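# Sort objects into matching labelled bins with two arms

## Task

Place every object into the bin whose label describes it, and leave any object that matches no label on the table. No object may stick out over a bin's rim, every bin must end up resting flat on the table, and the result must hold by itself once the robot lets go; anything that stays in place only because a gripper is holding it does not count.

## Robot and tools

Robot: two six-joint arms, left_arm and right_arm, each ending in a parallel two-finger gripper. Bases in the scene frame: left_arm at (+0.030, +0.481, 0) m with quat_wxyz (+0.996, 0, 0, +0.095); right_arm at (+0.004, -0.472, 0) m with quat_wxyz (+1.000, 0, 0, -0.007). The scene frame has its origin on the tabletop midway between the arms, +z up, +x pointing out over the table, and left_arm on the +y side. The names left and right do not refer to image sides.

Gripper geometry: fingers point along the gripper's +z axis and close along its x axis. end_effector_position is the point midway between the pads; fingertips extend 17.5 mm past it. A pure rotation pivots about that point, which lies 25 mm off the last joint's axis toward gripper -y. A flat plate projects roughly 9 cm from that axis toward -y and rotates with the gripper, so watch its clearance.

A row is always 20 numbers: left_arm x, y, z, qw, qx, qy, qz, then left_gripper position, force_limit, speed; then the same ten for right_arm/right_gripper. x, y, z are an absolute target for end_effector_position in metres, scene frame; the quaternion is an absolute target orientation, w first, scene frame. The three gripper numbers each lie in [-1, 1]. position: +1 fully open (50 mm gap), about -0.65 pads meet, -1 means close until blocked. force_limit: -1 about 20 N per pad, 0 about 102 N, +1 about 185 N (actual grip may run about 17 % above). speed: -1 is 20 mm/s, 0 is 85, +1 is 150. Resending the same gripper triple leaves it unchanged; a 0 is a real command, not a blank. New force or speed only applies after a position change of at least 0.01; to loosen a grip, open first. To keep an arm still, repeat its last reported pose and gripper numbers exactly; to hold an orientation, reuse the same quaternion you sent before rather than the drifted reported one.

execute_actions(actions): a list of actions; each action is a list of up to 15 rows, one per 1/30 s step, the last row repeated to fill 15 steps (0.5 s). An empty list only returns state and images. Any target more than 0.6 m from the gripper's current position along any of that gripper's own axes makes the action rejected for both arms; if the first action fails this against the latest reported state, or any action is malformed, nothing runs. Each step the commanded pose is clipped to within 70 mm and 16 degrees of the measured one, so far targets take several actions; motion lags about 0.15 s. Position has priority over orientation if both cannot be met.

move(target, speed, blocking): target is one 20-number row of absolute poses; both arms travel straight lines that finish together, lasting 0.5 to 10 s (cut at 10 s). speed is m/s, 0.002 to 0.5, default 0.25; rotation limited to twice that in rad/s. Paths ignore obstacles and the other arm; grippers lag, may deviate and overshoot speed near full reach. Finger numbers are applied at the start. blocking=false returns after 0.5 s; then use wait(0) or stop before sending more motion. The result adds a move: line with its ending (done, off_target, moving, held, fault), the limits that acted (paced = pose clipped; held = some steps blocked, after which the arm may jump fast), and each gripper's distance from its target.

wait(seconds): 0 to 10 s, arms keep their last command; returns early when a running move ends. stop(): brakes a running move (needs room); fingers continue. zoom_image(camera, region): region [x0, y0, x1, y1] pixels, at most 504 by 504, from cam_high, cam_low, cam_left_wrist or cam_right_wrist (all 504x504). read_manual gives licence text only. finished_scene(scene): ends scene 1 or 2 irrevocably after the robot holds its last command; reports success and gives the next task.

Results: a state line per arm with pose and velocities; printed hand positions can be off, more so at long reach. Hand target lines show where each arm is being driven. pose unreachable means the clearance check altered or blocked that arm's command. HELD in step readings marks steps where that arm's command was held back. object_status: 0 moving, 1 stopped while opening, 2 stopped while closing (a grip; confirm this), 3 reached the commanded position or pads met (usually nothing held). position_measured in counts: opening about (250 - position_measured) times 0.202 mm. Fingers re-close by themselves if grip is lost, except after gripping at force_limit -1, where status stays 2 even when empty.

Hazards: contact stiffness is high; aiming even slightly beyond a firm surface can trigger a fault. A joint torque at its load limit (shoulder pan and lift 297, elbow 135, wrists 50.4 N m, held weight included) or an external force of 150 N stops that arm for 10 seconds and cancels the rest of the call. Motor heat from holding loads warns at 70 °C (MOTOR HOT) and at 85 °C brakes the arm (OVER-TEMPERATURE FAULT). Avoid arm-to-arm collisions, fast impacts, dropping or slamming objects, tipping bins, and pushing anything off the table, which fails the task. Occasional disturbances may tug held parts or shove loose ones. Elbows cannot fully straighten.

Each tool is called after "Request:" as name([rows], argument=value, ...), one row to a line, values as JSON.

## Session

Request:
execute_actions(actions=[])

Scene clock: 0.00 s.
left_arm: end_effector_position=(+0.6925, +0.7852, +0.3355) position_measured=3 object_status=3 end_effector_quat_wxyz=(+0.466, +0.842, -0.119, +0.246) end_effector_velocity=(+0.000, -0.000, +0.000) end_effector_angular_velocity=(-0.000, -0.001, +0.000) | right_arm: end_effector_position=(+0.6797, +0.0360, +0.3088) position_measured=3 object_status=3 end_effector_quat_wxyz=(+0.135, +0.952, -0.273, +0.012) end_effector_velocity=(+0.002, -0.002, +0.002) end_effector_angular_velocity=(+0.002, -0.003, -0.003)
Joint positions: left_arm=[ 3.485 -1.337  1.821 -1.696 -2.646  2.601] | right_arm=[ 3.647 -1.242  1.52  -1.675 -1.78   2.641]
Joint velocities: left_arm=[-0.    -0.     0.    -0.001 -0.001  0.   ] | right_arm=[-0.003 -0.002 -0.001 -0.001  0.     0.   ]
Motor temperatures (°C, as the motors report them): left_arm=[29 27 26 31 30 33] | right_arm=[24 26 26 35 29 29]
Hand target (left_arm): +0.692, +0.785, +0.335; +0.466, +0.842, -0.119, +0.246
Hand target (right_arm): +0.680, +0.036, +0.309; +0.135, +0.952, -0.273, +0.012

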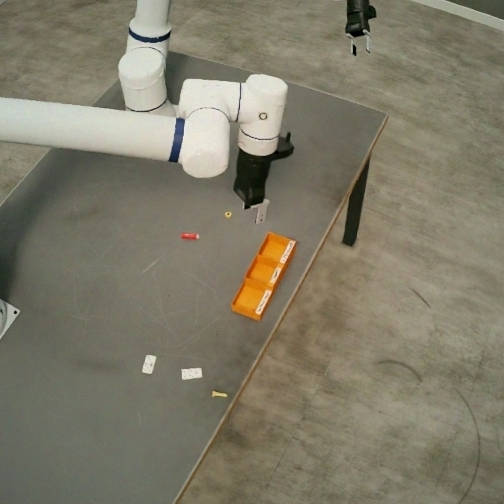

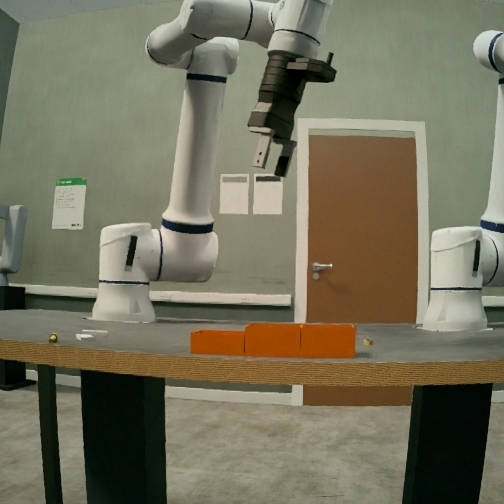

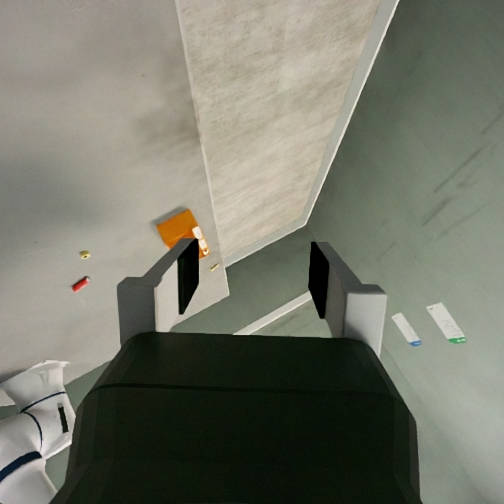

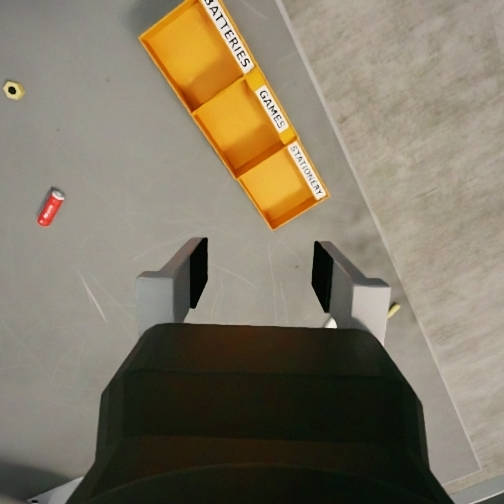

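Request:
zoom_image(camera="cam_right_wrist", region=[0,60,200,330])

Request:
zoom_image(camera="cam_high", region=[110,190,330,420])

Request:
move(target=[0.692,0.785,0.335,0.466,0.842,-0.119,0.246,1,0,0,0.52,-0.12,0.33,0,0.7071,-0.7071,0,1,0,0], speed=0.4)

Region (0, 60, 200, 330) of cam_right_wrist's 504x504 image, scaled by 1.867, with more detail than that image has; it fills the left 373 columns of this view, and the rest is white.

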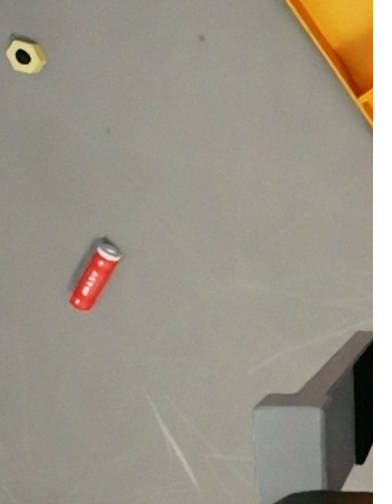

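Region (110, 190, 330, 420) of cam_high's 504x504 image, scaled by 2.191, with more detail than that image has; it fills the left 482 columns of this view, and the rest is white.

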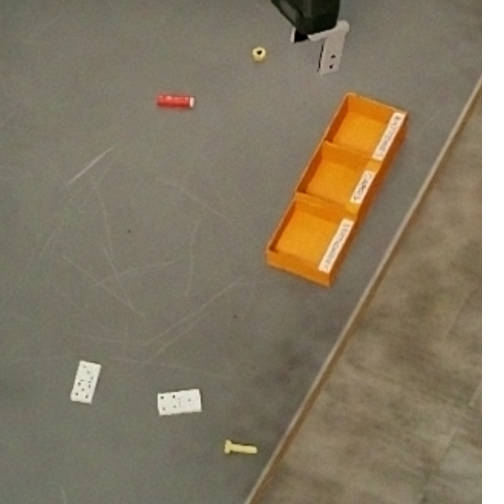

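Scene clock: 2.13 s.
left_arm: end_effector_position=(+0.6920, +0.7850, +0.3350) position_measured=3 object_status=3 end_effector_quat_wxyz=(+0.466, +0.842, -0.119, +0.246) end_effector_velocity=(+0.001, -0.001, -0.000) end_effector_angular_velocity=(-0.000, -0.000, -0.002) | right_arm: end_effector_position=(+0.5200, -0.1196, +0.3303) position_measured=3 object_status=3 end_effector_quat_wxyz=(-0.000, +0.707, -0.707, -0.000) end_effector_velocity=(-0.002, -0.003, -0.001) end_effector_angular_velocity=(+0.000, +0.000, -0.010)
Joint positions: left_arm=[ 3.485 -1.337  1.822 -1.696 -2.646  2.6  ] | right_arm=[ 3.478 -1.706  2.025 -1.889 -1.57   3.464]
Joint velocities: left_arm=[-0.002  0.    -0.    -0.    -0.     0.   ] | right_arm=[-0.003 -0.004  0.006 -0.002  0.     0.007]
Motor temperatures (°C, as the motors report them): left_arm=[29 27 26 31 30 33] | right_arm=[24 26 26 35 29 29]
Hand target (left_arm): +0.692, +0.785, +0.335; +0.466, +0.842, -0.119, +0.246
Hand target (right_arm): +0.520, -0.120, +0.330; -0.000, +0.707, -0.707, -0.000
Off the commanded pose (left_arm): 0.000 m, 0 deg.
Off the commanded pose (right_arm): 0.000 m, 0 deg.
move: done

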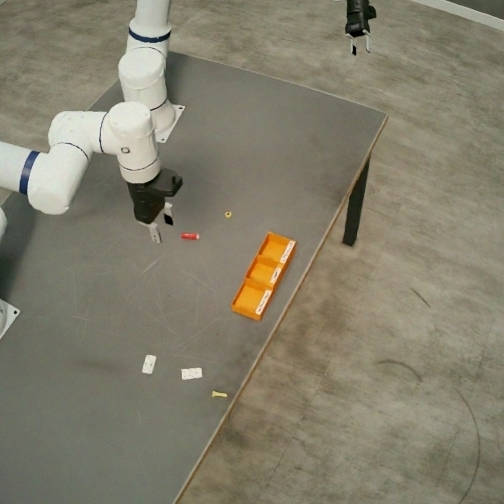

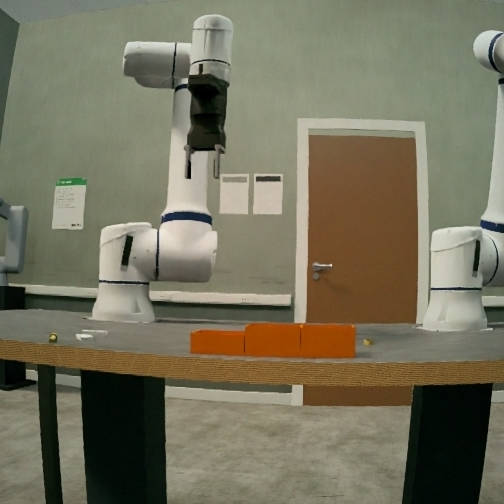

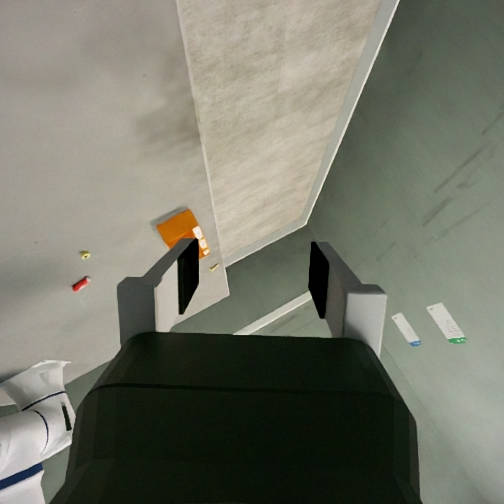

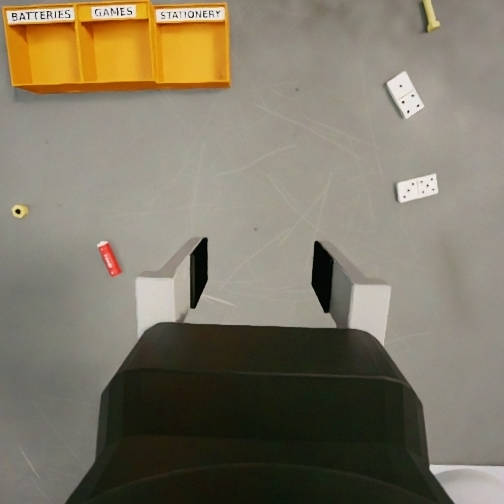

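Request:
move(target=[0.425,0.08,0.09,0,0.839,-0.545,0,1,-0.5,0.5,0.632,-0.30,0.08,0,0.853,-0.522,0,1,-0.5,0.5], speed=0.4)

action 0: the call puts the target (left_arm/x, left_arm/y, left_arm/z) 0.622 m from left_arm's end_effector_position in the last result along the gripper's own z axis as it stood there; a target may be at most 0.6 m away along each of those axes, so nothing of the call was run and nothing moved. Command a nearer target, and go on from there in a later call.

Request:
move(target=[0.5,0.4,0.2,0,0.839,-0.545,0,1,-0.5,0.5,0.632,-0.30,0.15,0,0.853,-0.522,0,1,-0.5,0.5], speed=0.4)

Request:
move(target=[0.425,0.08,0.08,0,0.839,-0.545,0,1,-0.5,0.5,0.632,-0.30,0.06,0,0.853,-0.522,0,1,-0.5,0.5], speed=0.4)

Scene clock: 4.97 s.
left_arm: end_effector_position=(+0.5019, +0.3988, +0.2002) position_measured=3 object_status=3 end_effector_quat_wxyz=(+0.002, +0.839, -0.544, +0.003) end_effector_velocity=(-0.001, -0.002, +0.000) end_effector_angular_velocity=(+0.005, -0.002, -0.002) | right_arm: end_effector_position=(+0.6310, -0.2997, +0.1502) position_measured=3 object_status=3 end_effector_quat_wxyz=(-0.001, +0.853, -0.522, -0.001) end_effector_velocity=(+0.000, -0.001, -0.001) end_effector_angular_velocity=(-0.001, +0.000, +0.002)
Joint positions: left_arm=[ 2.356 -1.887  2.409 -2.099 -1.575  2.125] | right_arm=[ 3.126 -1.504  2.193 -2.259 -1.569  2.64 ]
Joint velocities: left_arm=[-0.009 -0.002  0.001  0.002  0.006 -0.006] | right_arm=[-0.001  0.001  0.001 -0.001 -0.001 -0.003]
Motor temperatures (°C, as the motors report them): left_arm=[29 27 26 31 30 33] | right_arm=[24 26 26 35 29 29]
Hand target (left_arm): +0.502, +0.399, +0.200; +0.002, +0.839, -0.544, +0.003
Hand target (right_arm): +0.631, -0.300, +0.150; -0.001, +0.853, -0.522, -0.001
Off the commanded pose (left_arm): 0.002 m, 0 deg.
Off the commanded pose (right_arm): 0.001 m, 0 deg.
move: done

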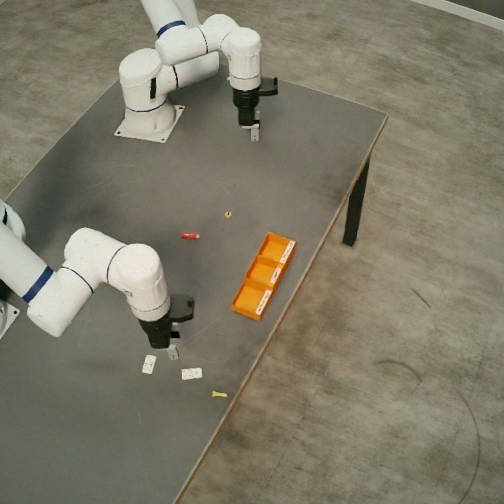

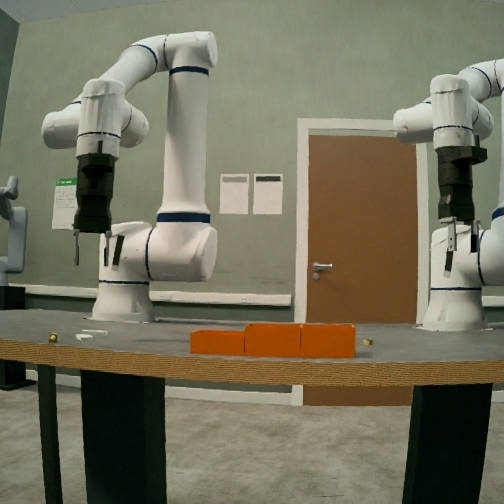

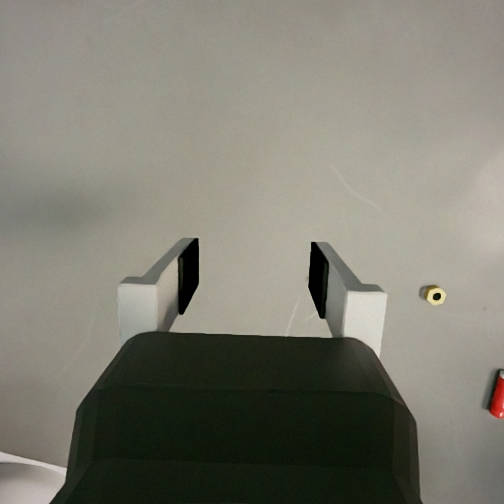

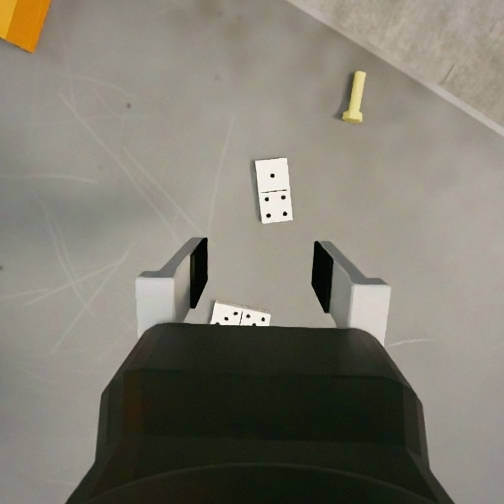

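Scene clock: 6.50 s.
left_arm: end_effector_position=(+0.4254, +0.0789, +0.0800) position_measured=3 object_status=3 end_effector_quat_wxyz=(+0.002, +0.839, -0.545, -0.000) end_effector_velocity=(-0.001, -0.003, -0.001) end_effector_angular_velocity=(+0.000, -0.001, -0.002) | right_arm: end_effector_position=(+0.6317, -0.3000, +0.0602) position_measured=3 object_status=3 end_effector_quat_wxyz=(+0.000, +0.853, -0.522, +0.000) end_effector_velocity=(-0.001, +0.001, -0.001) end_effector_angular_velocity=(-0.001, +0.002, +0.003)
Joint positions: left_arm=[ 1.794 -1.511  2.374 -2.435 -1.574  1.564] | right_arm=[ 3.126 -1.372  2.258 -2.457 -1.571  2.64 ]
Joint velocities: left_arm=[-0.004  0.003 -0.002 -0.002  0.001 -0.001] | right_arm=[ 0.001  0.002  0.     0.    -0.001 -0.002]
Motor temperatures (°C, as the motors report them): left_arm=[29 27 26 31 30 33] | right_arm=[24 26 26 35 29 29]
Hand target (left_arm): +0.425, +0.079, +0.080; +0.002, +0.839, -0.545, -0.000
Hand target (right_arm): +0.632, -0.300, +0.060; +0.000, +0.853, -0.522, -0.000
Off the commanded pose (left_arm): 0.001 m, 0 deg.
Off the commanded pose (right_arm): 0.000 m, 0 deg.
move: done

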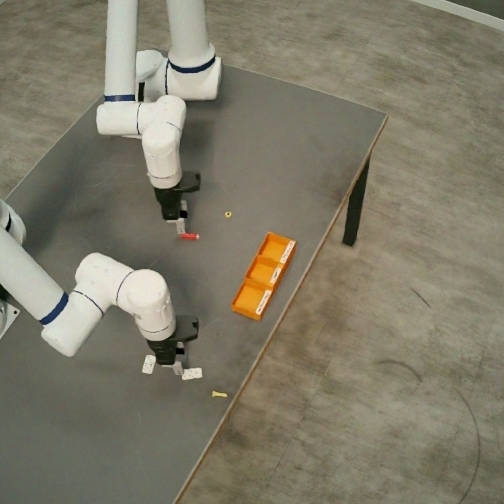

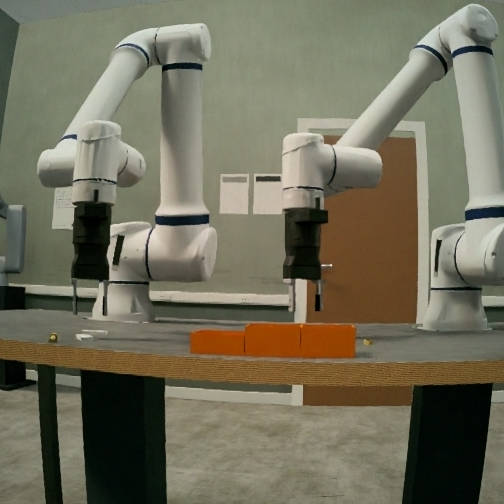

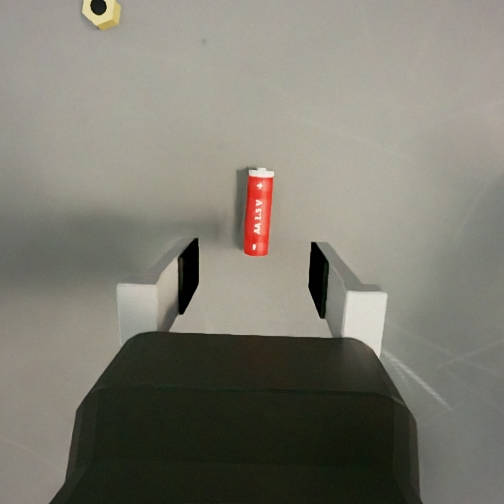

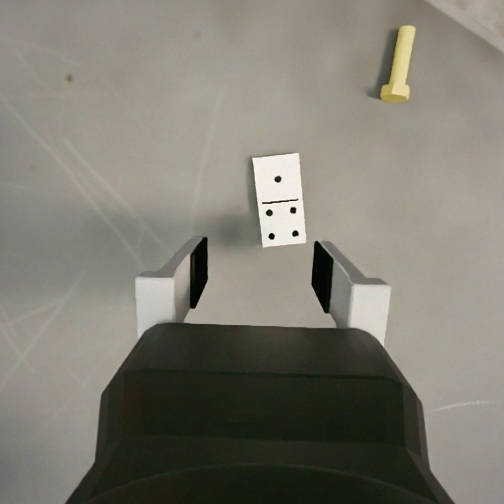

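Request:
move(target=[0.44,0.084,0.03,0,0.839,-0.545,0,1,-0.5,0.5,0.659,-0.298,0.03,0,0.887,-0.462,0,1,-0.5,0.5], speed=0.15)

Request:
zoom_image(camera="cam_low", region=[30,280,150,360])

Scene clock: 7.70 s.
left_arm: end_effector_position=(+0.4400, +0.0839, +0.0301) position_measured=3 object_status=3 end_effector_quat_wxyz=(-0.000, +0.839, -0.545, +0.000) end_effector_velocity=(-0.000, -0.000, -0.002) end_effector_angular_velocity=(-0.000, +0.000, -0.001) | right_arm: end_effector_position=(+0.6588, -0.2980, +0.0301) position_measured=3 object_status=3 end_effector_quat_wxyz=(+0.000, +0.887, -0.462, +0.000) end_effector_velocity=(+0.001, -0.000, -0.001) end_effector_angular_velocity=(+0.002, +0.001, +0.005)
Joint positions: left_arm=[ 1.821 -1.407  2.394 -2.558 -1.571  1.592] | right_arm=[ 3.126 -1.286  2.222 -2.507 -1.571  2.503]
Joint velocities: left_arm=[-0.     0.003  0.001 -0.004 -0.001  0.001] | right_arm=[-0.001  0.003 -0.002 -0.     0.002 -0.006]
Motor temperatures (°C, as the motors report them): left_arm=[29 27 26 31 30 33] | right_arm=[24 26 26 35 29 29]
Hand target (left_arm): +0.440, +0.084, +0.030; -0.000, +0.839, -0.545, +0.000
Hand target (right_arm): +0.659, -0.298, +0.030; -0.000, +0.887, -0.462, -0.000
Off the commanded pose (left_arm): 0.000 m, 0 deg.
Off the commanded pose (right_arm): 0.000 m, 0 deg.
move: done

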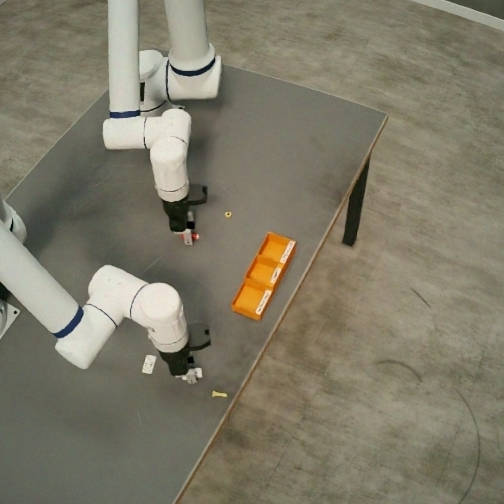

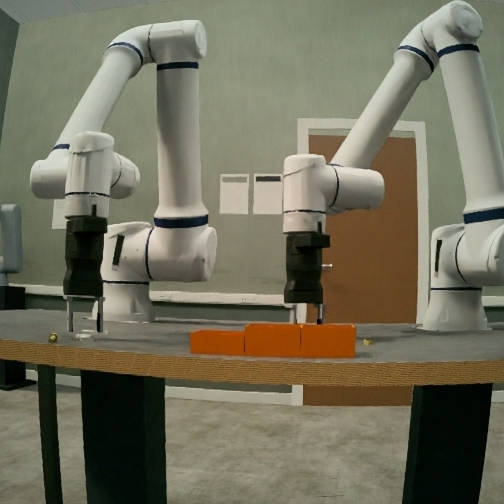

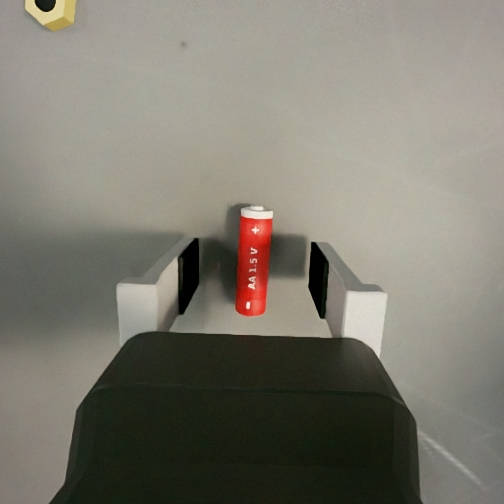

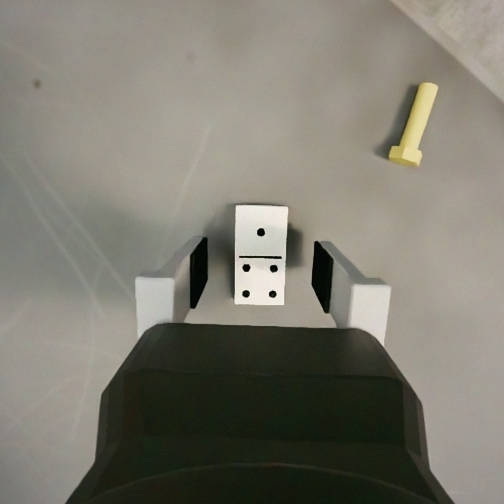

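Region (30, 280, 150, 360) of cam_low's 504x504 image, scaled by 4.200, with more detail than that image has.

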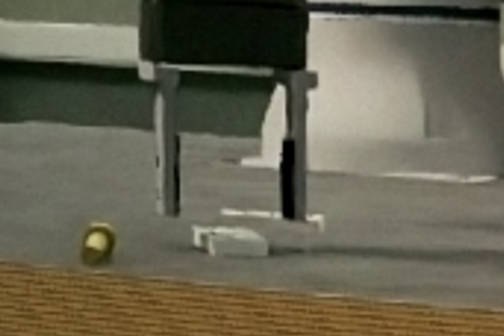

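Request:
move(target=[0.44,0.084,0.02,0,0.839,-0.545,0,1,-0.5,0.5,0.659,-0.298,0.019,0,0.887,-0.462,0,1,-0.5,0.5], speed=0.04)

Request:
move(target=[0.44,0.084,0.02,0,0.839,-0.545,0,-1,-0.5,0.5,0.659,-0.298,0.019,0,0.887,-0.462,0,-1,-0.5,0.5])

Request:
zoom_image(camera="cam_low", region=[30,280,150,360])

Request:
move(target=[0.5,0.25,0.12,0,0.7071,-0.7071,0,-1,-0.5,0.5,0.67,-0.2,0.12,0,0.7071,-0.7071,0,-1,-0.5,0.5], speed=0.4)

Scene clock: 8.67 s.
left_arm: end_effector_position=(+0.4400, +0.0840, +0.0202) position_measured=3 object_status=3 end_effector_quat_wxyz=(+0.000, +0.839, -0.545, +0.000) end_effector_velocity=(+0.000, -0.001, -0.000) end_effector_angular_velocity=(-0.004, -0.001, +0.001) | right_arm: end_effector_position=(+0.6590, -0.2980, +0.0192) position_measured=3 object_status=3 end_effector_quat_wxyz=(+0.000, +0.887, -0.462, -0.000) end_effector_velocity=(-0.000, -0.000, -0.003) end_effector_angular_velocity=(-0.002, -0.000, +0.001)
Joint positions: left_arm=[ 1.821 -1.387  2.399 -2.583 -1.571  1.592] | right_arm=[ 3.126 -1.268  2.227 -2.53  -1.571  2.502]
Joint velocities: left_arm=[ 0.     0.001 -0.    -0.006 -0.001 -0.   ] | right_arm=[ 0.     0.004  0.001 -0.005 -0.002 -0.001]
Motor temperatures (°C, as the motors report them): left_arm=[29 27 26 31 30 33] | right_arm=[24 26 26 35 29 29]
Hand target (left_arm): +0.440, +0.084, +0.020; -0.000, +0.839, -0.545, -0.000
Hand target (right_arm): +0.659, -0.298, +0.019; +0.000, +0.887, -0.462, -0.000
Off the commanded pose (left_arm): 0.000 m, 0 deg.
Off the commanded pose (right_arm): 0.000 m, 0 deg.
move: done

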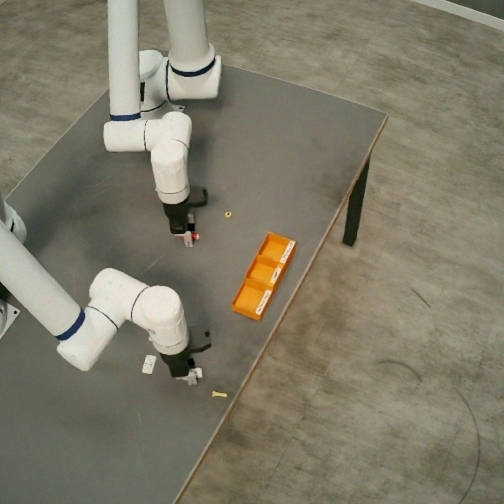

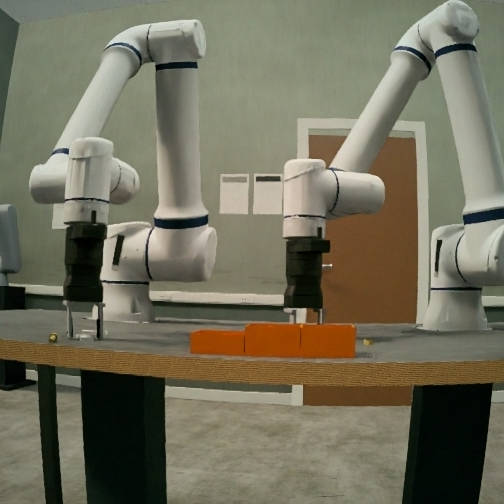

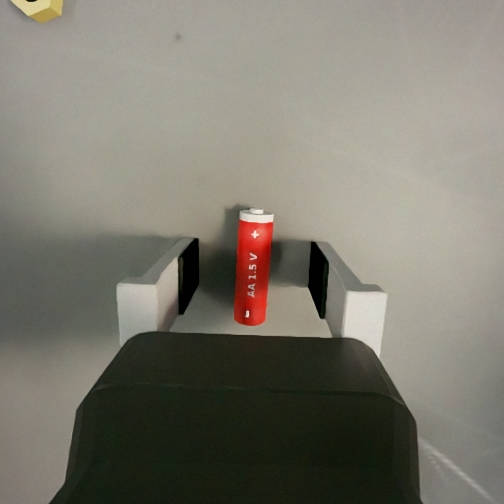

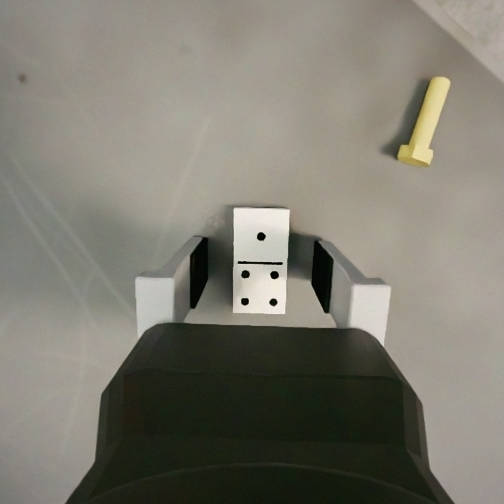

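Scene clock: 9.37 s.
left_arm: end_effector_position=(+0.4400, +0.0840, +0.0200) position_measured=186 object_status=2 end_effector_quat_wxyz=(+0.000, +0.839, -0.545, +0.000) end_effector_velocity=(-0.000, +0.000, -0.000) end_effector_angular_velocity=(+0.000, +0.000, +0.001) | right_arm: end_effector_position=(+0.6590, -0.2980, +0.0190) position_measured=140 object_status=2 end_effector_quat_wxyz=(-0.000, +0.887, -0.462, +0.000) end_effector_velocity=(-0.001, +0.001, -0.000) end_effector_angular_velocity=(-0.001, -0.000, +0.002)
Joint positions: left_arm=[ 1.821 -1.387  2.399 -2.583 -1.571  1.592] | right_arm=[ 3.126 -1.267  2.227 -2.53  -1.571  2.502]
Joint velocities: left_arm=[ 0.    -0.     0.001 -0.    -0.    -0.   ] | right_arm=[ 0.002 -0.     0.001 -0.    -0.001 -0.   ]
Motor temperatures (°C, as the motors report them): left_arm=[29 27 26 31 30 33] | right_arm=[24 26 26 35 29 29]
Hand target (left_arm): +0.440, +0.084, +0.020; -0.000, +0.839, -0.545, -0.000
Hand target (right_arm): +0.659, -0.298, +0.019; +0.000, +0.887, -0.462, +0.000
Off the commanded pose (left_arm): 0.000 m, 0 deg.
Off the commanded pose (right_arm): 0.000 m, 0 deg.
move: done

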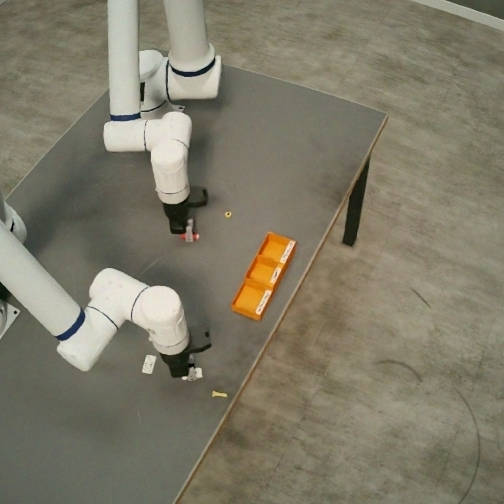

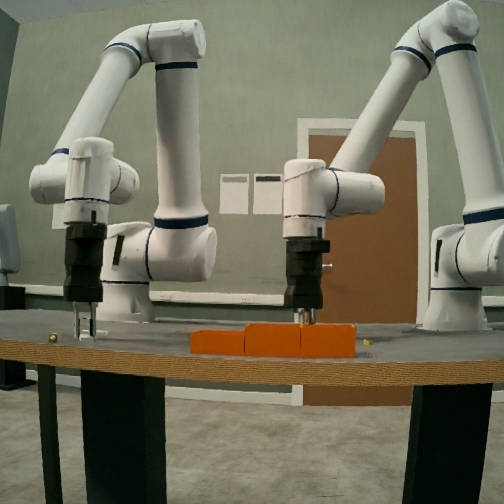

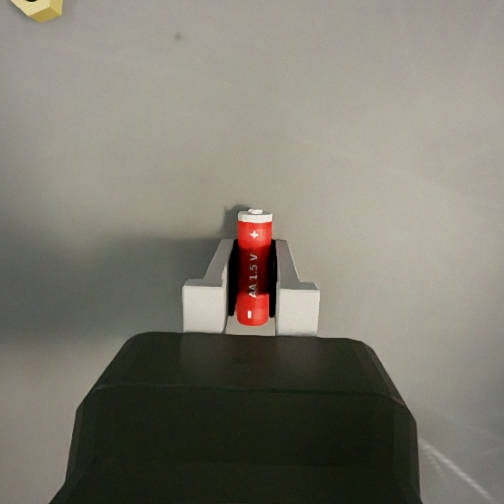

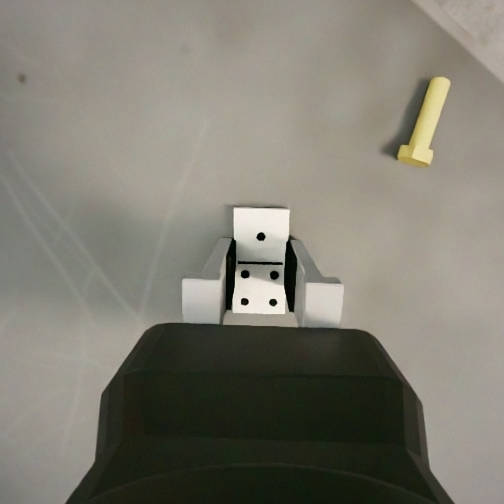

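Region (30, 280, 150, 360) of cam_low's 504x504 image, scaled by 4.200, with more detail than that image has.

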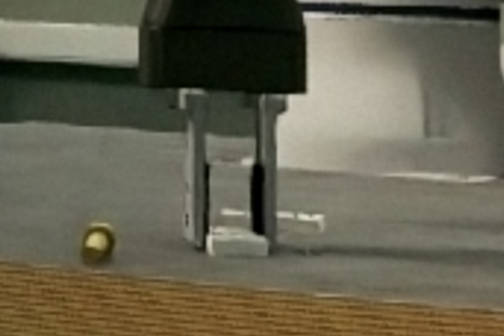

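Scene clock: 10.73 s.
left_arm: end_effector_position=(+0.4998, +0.2507, +0.1200) position_measured=186 object_status=2 end_effector_quat_wxyz=(+0.001, -0.707, +0.707, +0.000) end_effector_velocity=(+0.001, +0.002, +0.002) end_effector_angular_velocity=(-0.002, +0.000, -0.003) | right_arm: end_effector_position=(+0.6705, -0.2004, +0.1196) position_measured=140 object_status=2 end_effector_quat_wxyz=(+0.000, +0.707, -0.707, +0.000) end_effector_velocity=(+0.001, +0.001, +0.001) end_effector_angular_velocity=(-0.002, -0.000, -0.005)
Joint positions: left_arm=[ 2.112 -1.677  2.432 -2.325 -1.569  2.301] | right_arm=[ 3.298 -1.358  2.088 -2.302 -1.572  3.284]
Joint velocities: left_arm=[ 0.005 -0.003 -0.002  0.004 -0.002  0.008] | right_arm=[ 0.003  0.001 -0.003  0.002 -0.002  0.008]
Motor temperatures (°C, as the motors report them): left_arm=[29 27 26 31 30 33] | right_arm=[24 26 26 35 29 29]
Hand target (left_arm): +0.500, +0.251, +0.120; -0.001, +0.707, -0.707, -0.000
Hand target (right_arm): +0.670, -0.200, +0.120; +0.000, +0.707, -0.707, +0.000
Off the commanded pose (left_arm): 0.001 m, 0 deg.
Off the commanded pose (right_arm): 0.001 m, 0 deg.
move: done

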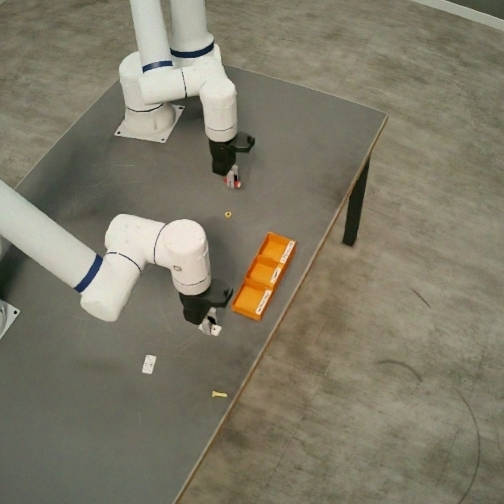

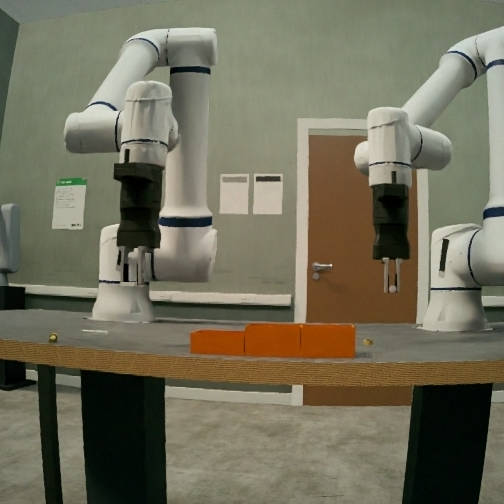

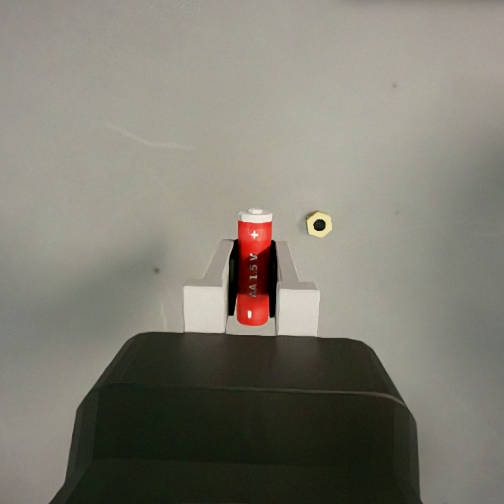

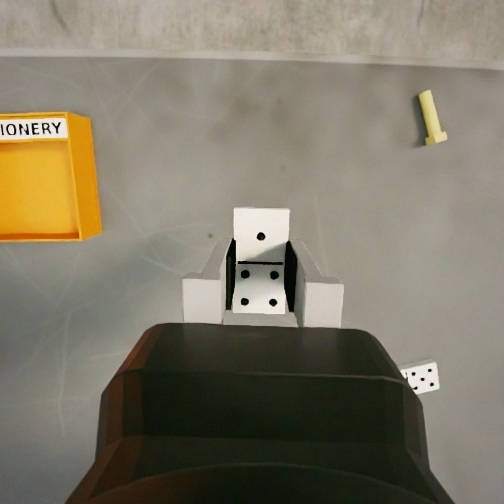

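Request:
move(target=[0.58,0.4,0.12,0,0.7071,-0.7071,0,-1,-0.5,0.5,0.697,0.043,0.085,0,0.7071,-0.7071,0,-1,-0.5,0.5], speed=0.4)

Scene clock: 12.10 s.
left_arm: end_effector_position=(+0.5799, +0.4006, +0.1201) position_measured=186 object_status=2 end_effector_quat_wxyz=(+0.001, -0.707, +0.707, +0.000) end_effector_velocity=(+0.001, +0.001, -0.000) end_effector_angular_velocity=(-0.001, +0.001, -0.000) | right_arm: end_effector_position=(+0.6972, +0.0423, +0.0848) position_measured=140 object_status=2 end_effector_quat_wxyz=(+0.000, +0.707, -0.707, +0.001) end_effector_velocity=(-0.001, +0.003, -0.000) end_effector_angular_velocity=(+0.000, +0.001, +0.002)
Joint positions: left_arm=[ 2.459 -1.621  2.382 -2.332 -1.569  2.649] | right_arm=[ 3.599 -1.117  1.817 -2.271 -1.572  3.586]
Joint velocities: left_arm=[ 0.004  0.001 -0.001  0.    -0.001  0.004] | right_arm=[ 0.004  0.002 -0.004  0.002  0.001  0.002]
Motor temperatures (°C, as the motors report them): left_arm=[29 27 26 31 30 33] | right_arm=[24 26 26 35 29 29]
Hand target (left_arm): +0.580, +0.401, +0.120; -0.001, +0.707, -0.707, -0.000
Hand target (right_arm): +0.697, +0.042, +0.085; +0.000, +0.707, -0.707, +0.001
Off the commanded pose (left_arm): 0.001 m, 0 deg.
Off the commanded pose (right_arm): 0.001 m, 0 deg.
move: done

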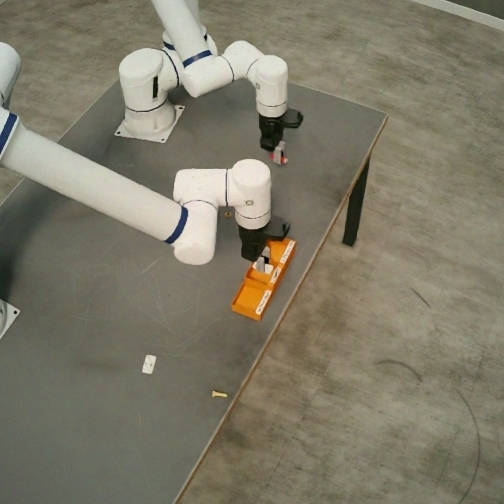

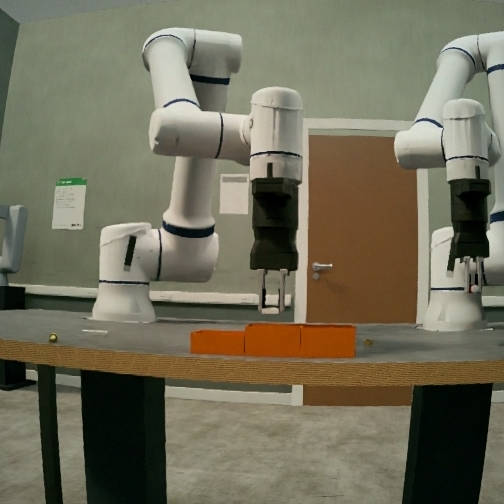

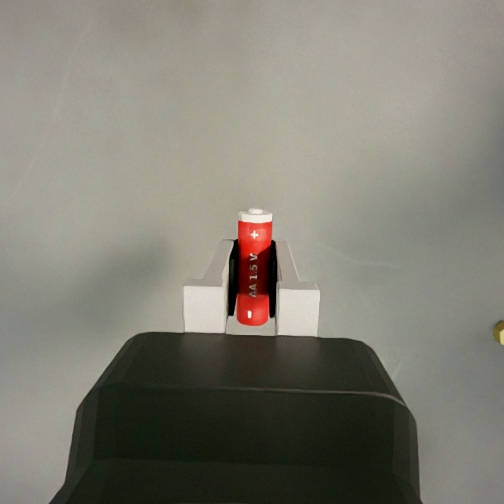

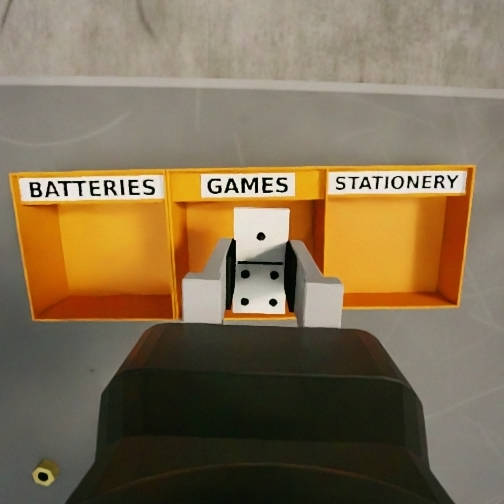

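Request:
move(target=[0.58,0.4,0.12,0,0.7071,-0.7071,0,-1,-0.5,0.5,0.695,0.048,0.032,0,0.7071,-0.7071,0,-1,-0.5,0.5], speed=0.1)

Request:
zoom_image(camera="cam_low", region=[210,280,330,370])

Scene clock: 13.40 s.
left_arm: end_effector_position=(+0.5800, +0.4001, +0.1200) position_measured=186 object_status=2 end_effector_quat_wxyz=(+0.000, -0.707, +0.707, +0.000) end_effector_velocity=(+0.000, -0.000, -0.000) end_effector_angular_velocity=(-0.001, +0.000, -0.000) | right_arm: end_effector_position=(+0.6949, +0.0479, +0.0323) position_measured=140 object_status=2 end_effector_quat_wxyz=(-0.000, +0.707, -0.707, +0.000) end_effector_velocity=(-0.000, -0.000, -0.003) end_effector_angular_velocity=(-0.001, +0.001, -0.001)
Joint positions: left_arm=[ 2.46  -1.62   2.381 -2.332 -1.571  2.649] | right_arm=[ 3.606 -1.056  1.839 -2.354 -1.571  3.592]
Joint velocities: left_arm=[-0.     0.001 -0.    -0.    -0.001  0.   ] | right_arm=[ 0.     0.003  0.001 -0.003 -0.001  0.001]
Motor temperatures (°C, as the motors report them): left_arm=[29 27 26 31 30 33] | right_arm=[24 26 26 35 29 29]
Hand target (left_arm): +0.580, +0.400, +0.120; +0.000, +0.707, -0.707, -0.000
Hand target (right_arm): +0.695, +0.048, +0.032; +0.000, +0.707, -0.707, +0.000
Off the commanded pose (left_arm): 0.000 m, 0 deg.
Off the commanded pose (right_arm): 0.000 m, 0 deg.
move: done

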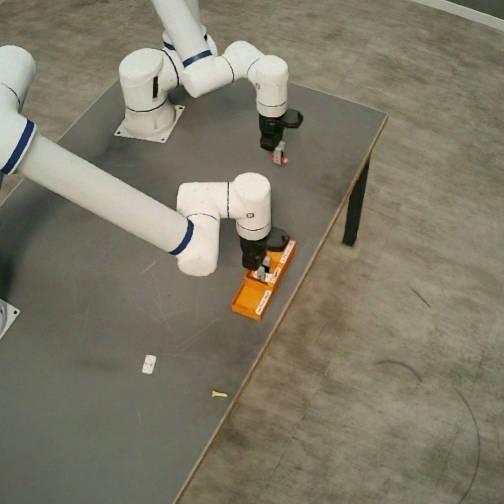

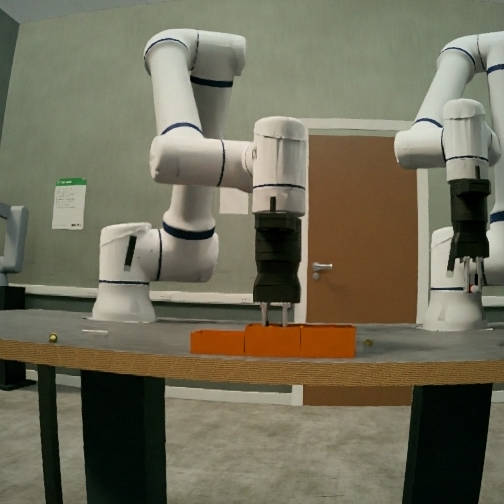

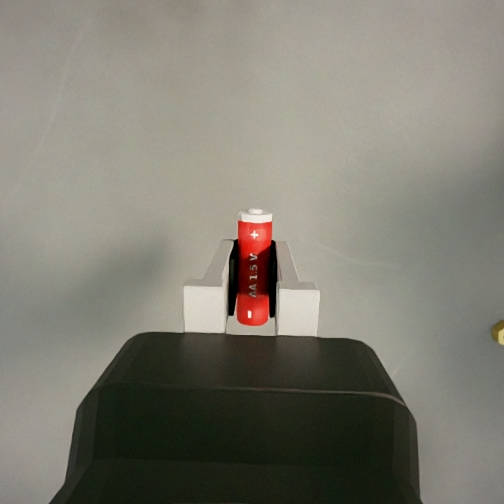

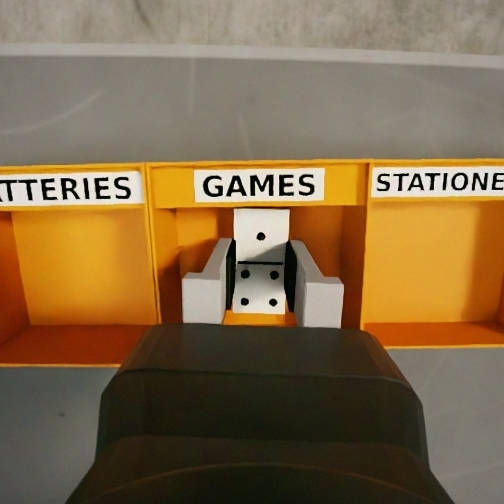

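Region (210, 280, 330, 370) of cam_low's 504x504 image, scaled by 4.200, with more detail than that image has; it fills the top 378 rows of this view, and the rest is white.

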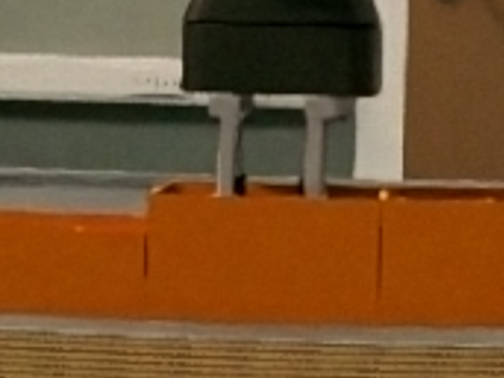

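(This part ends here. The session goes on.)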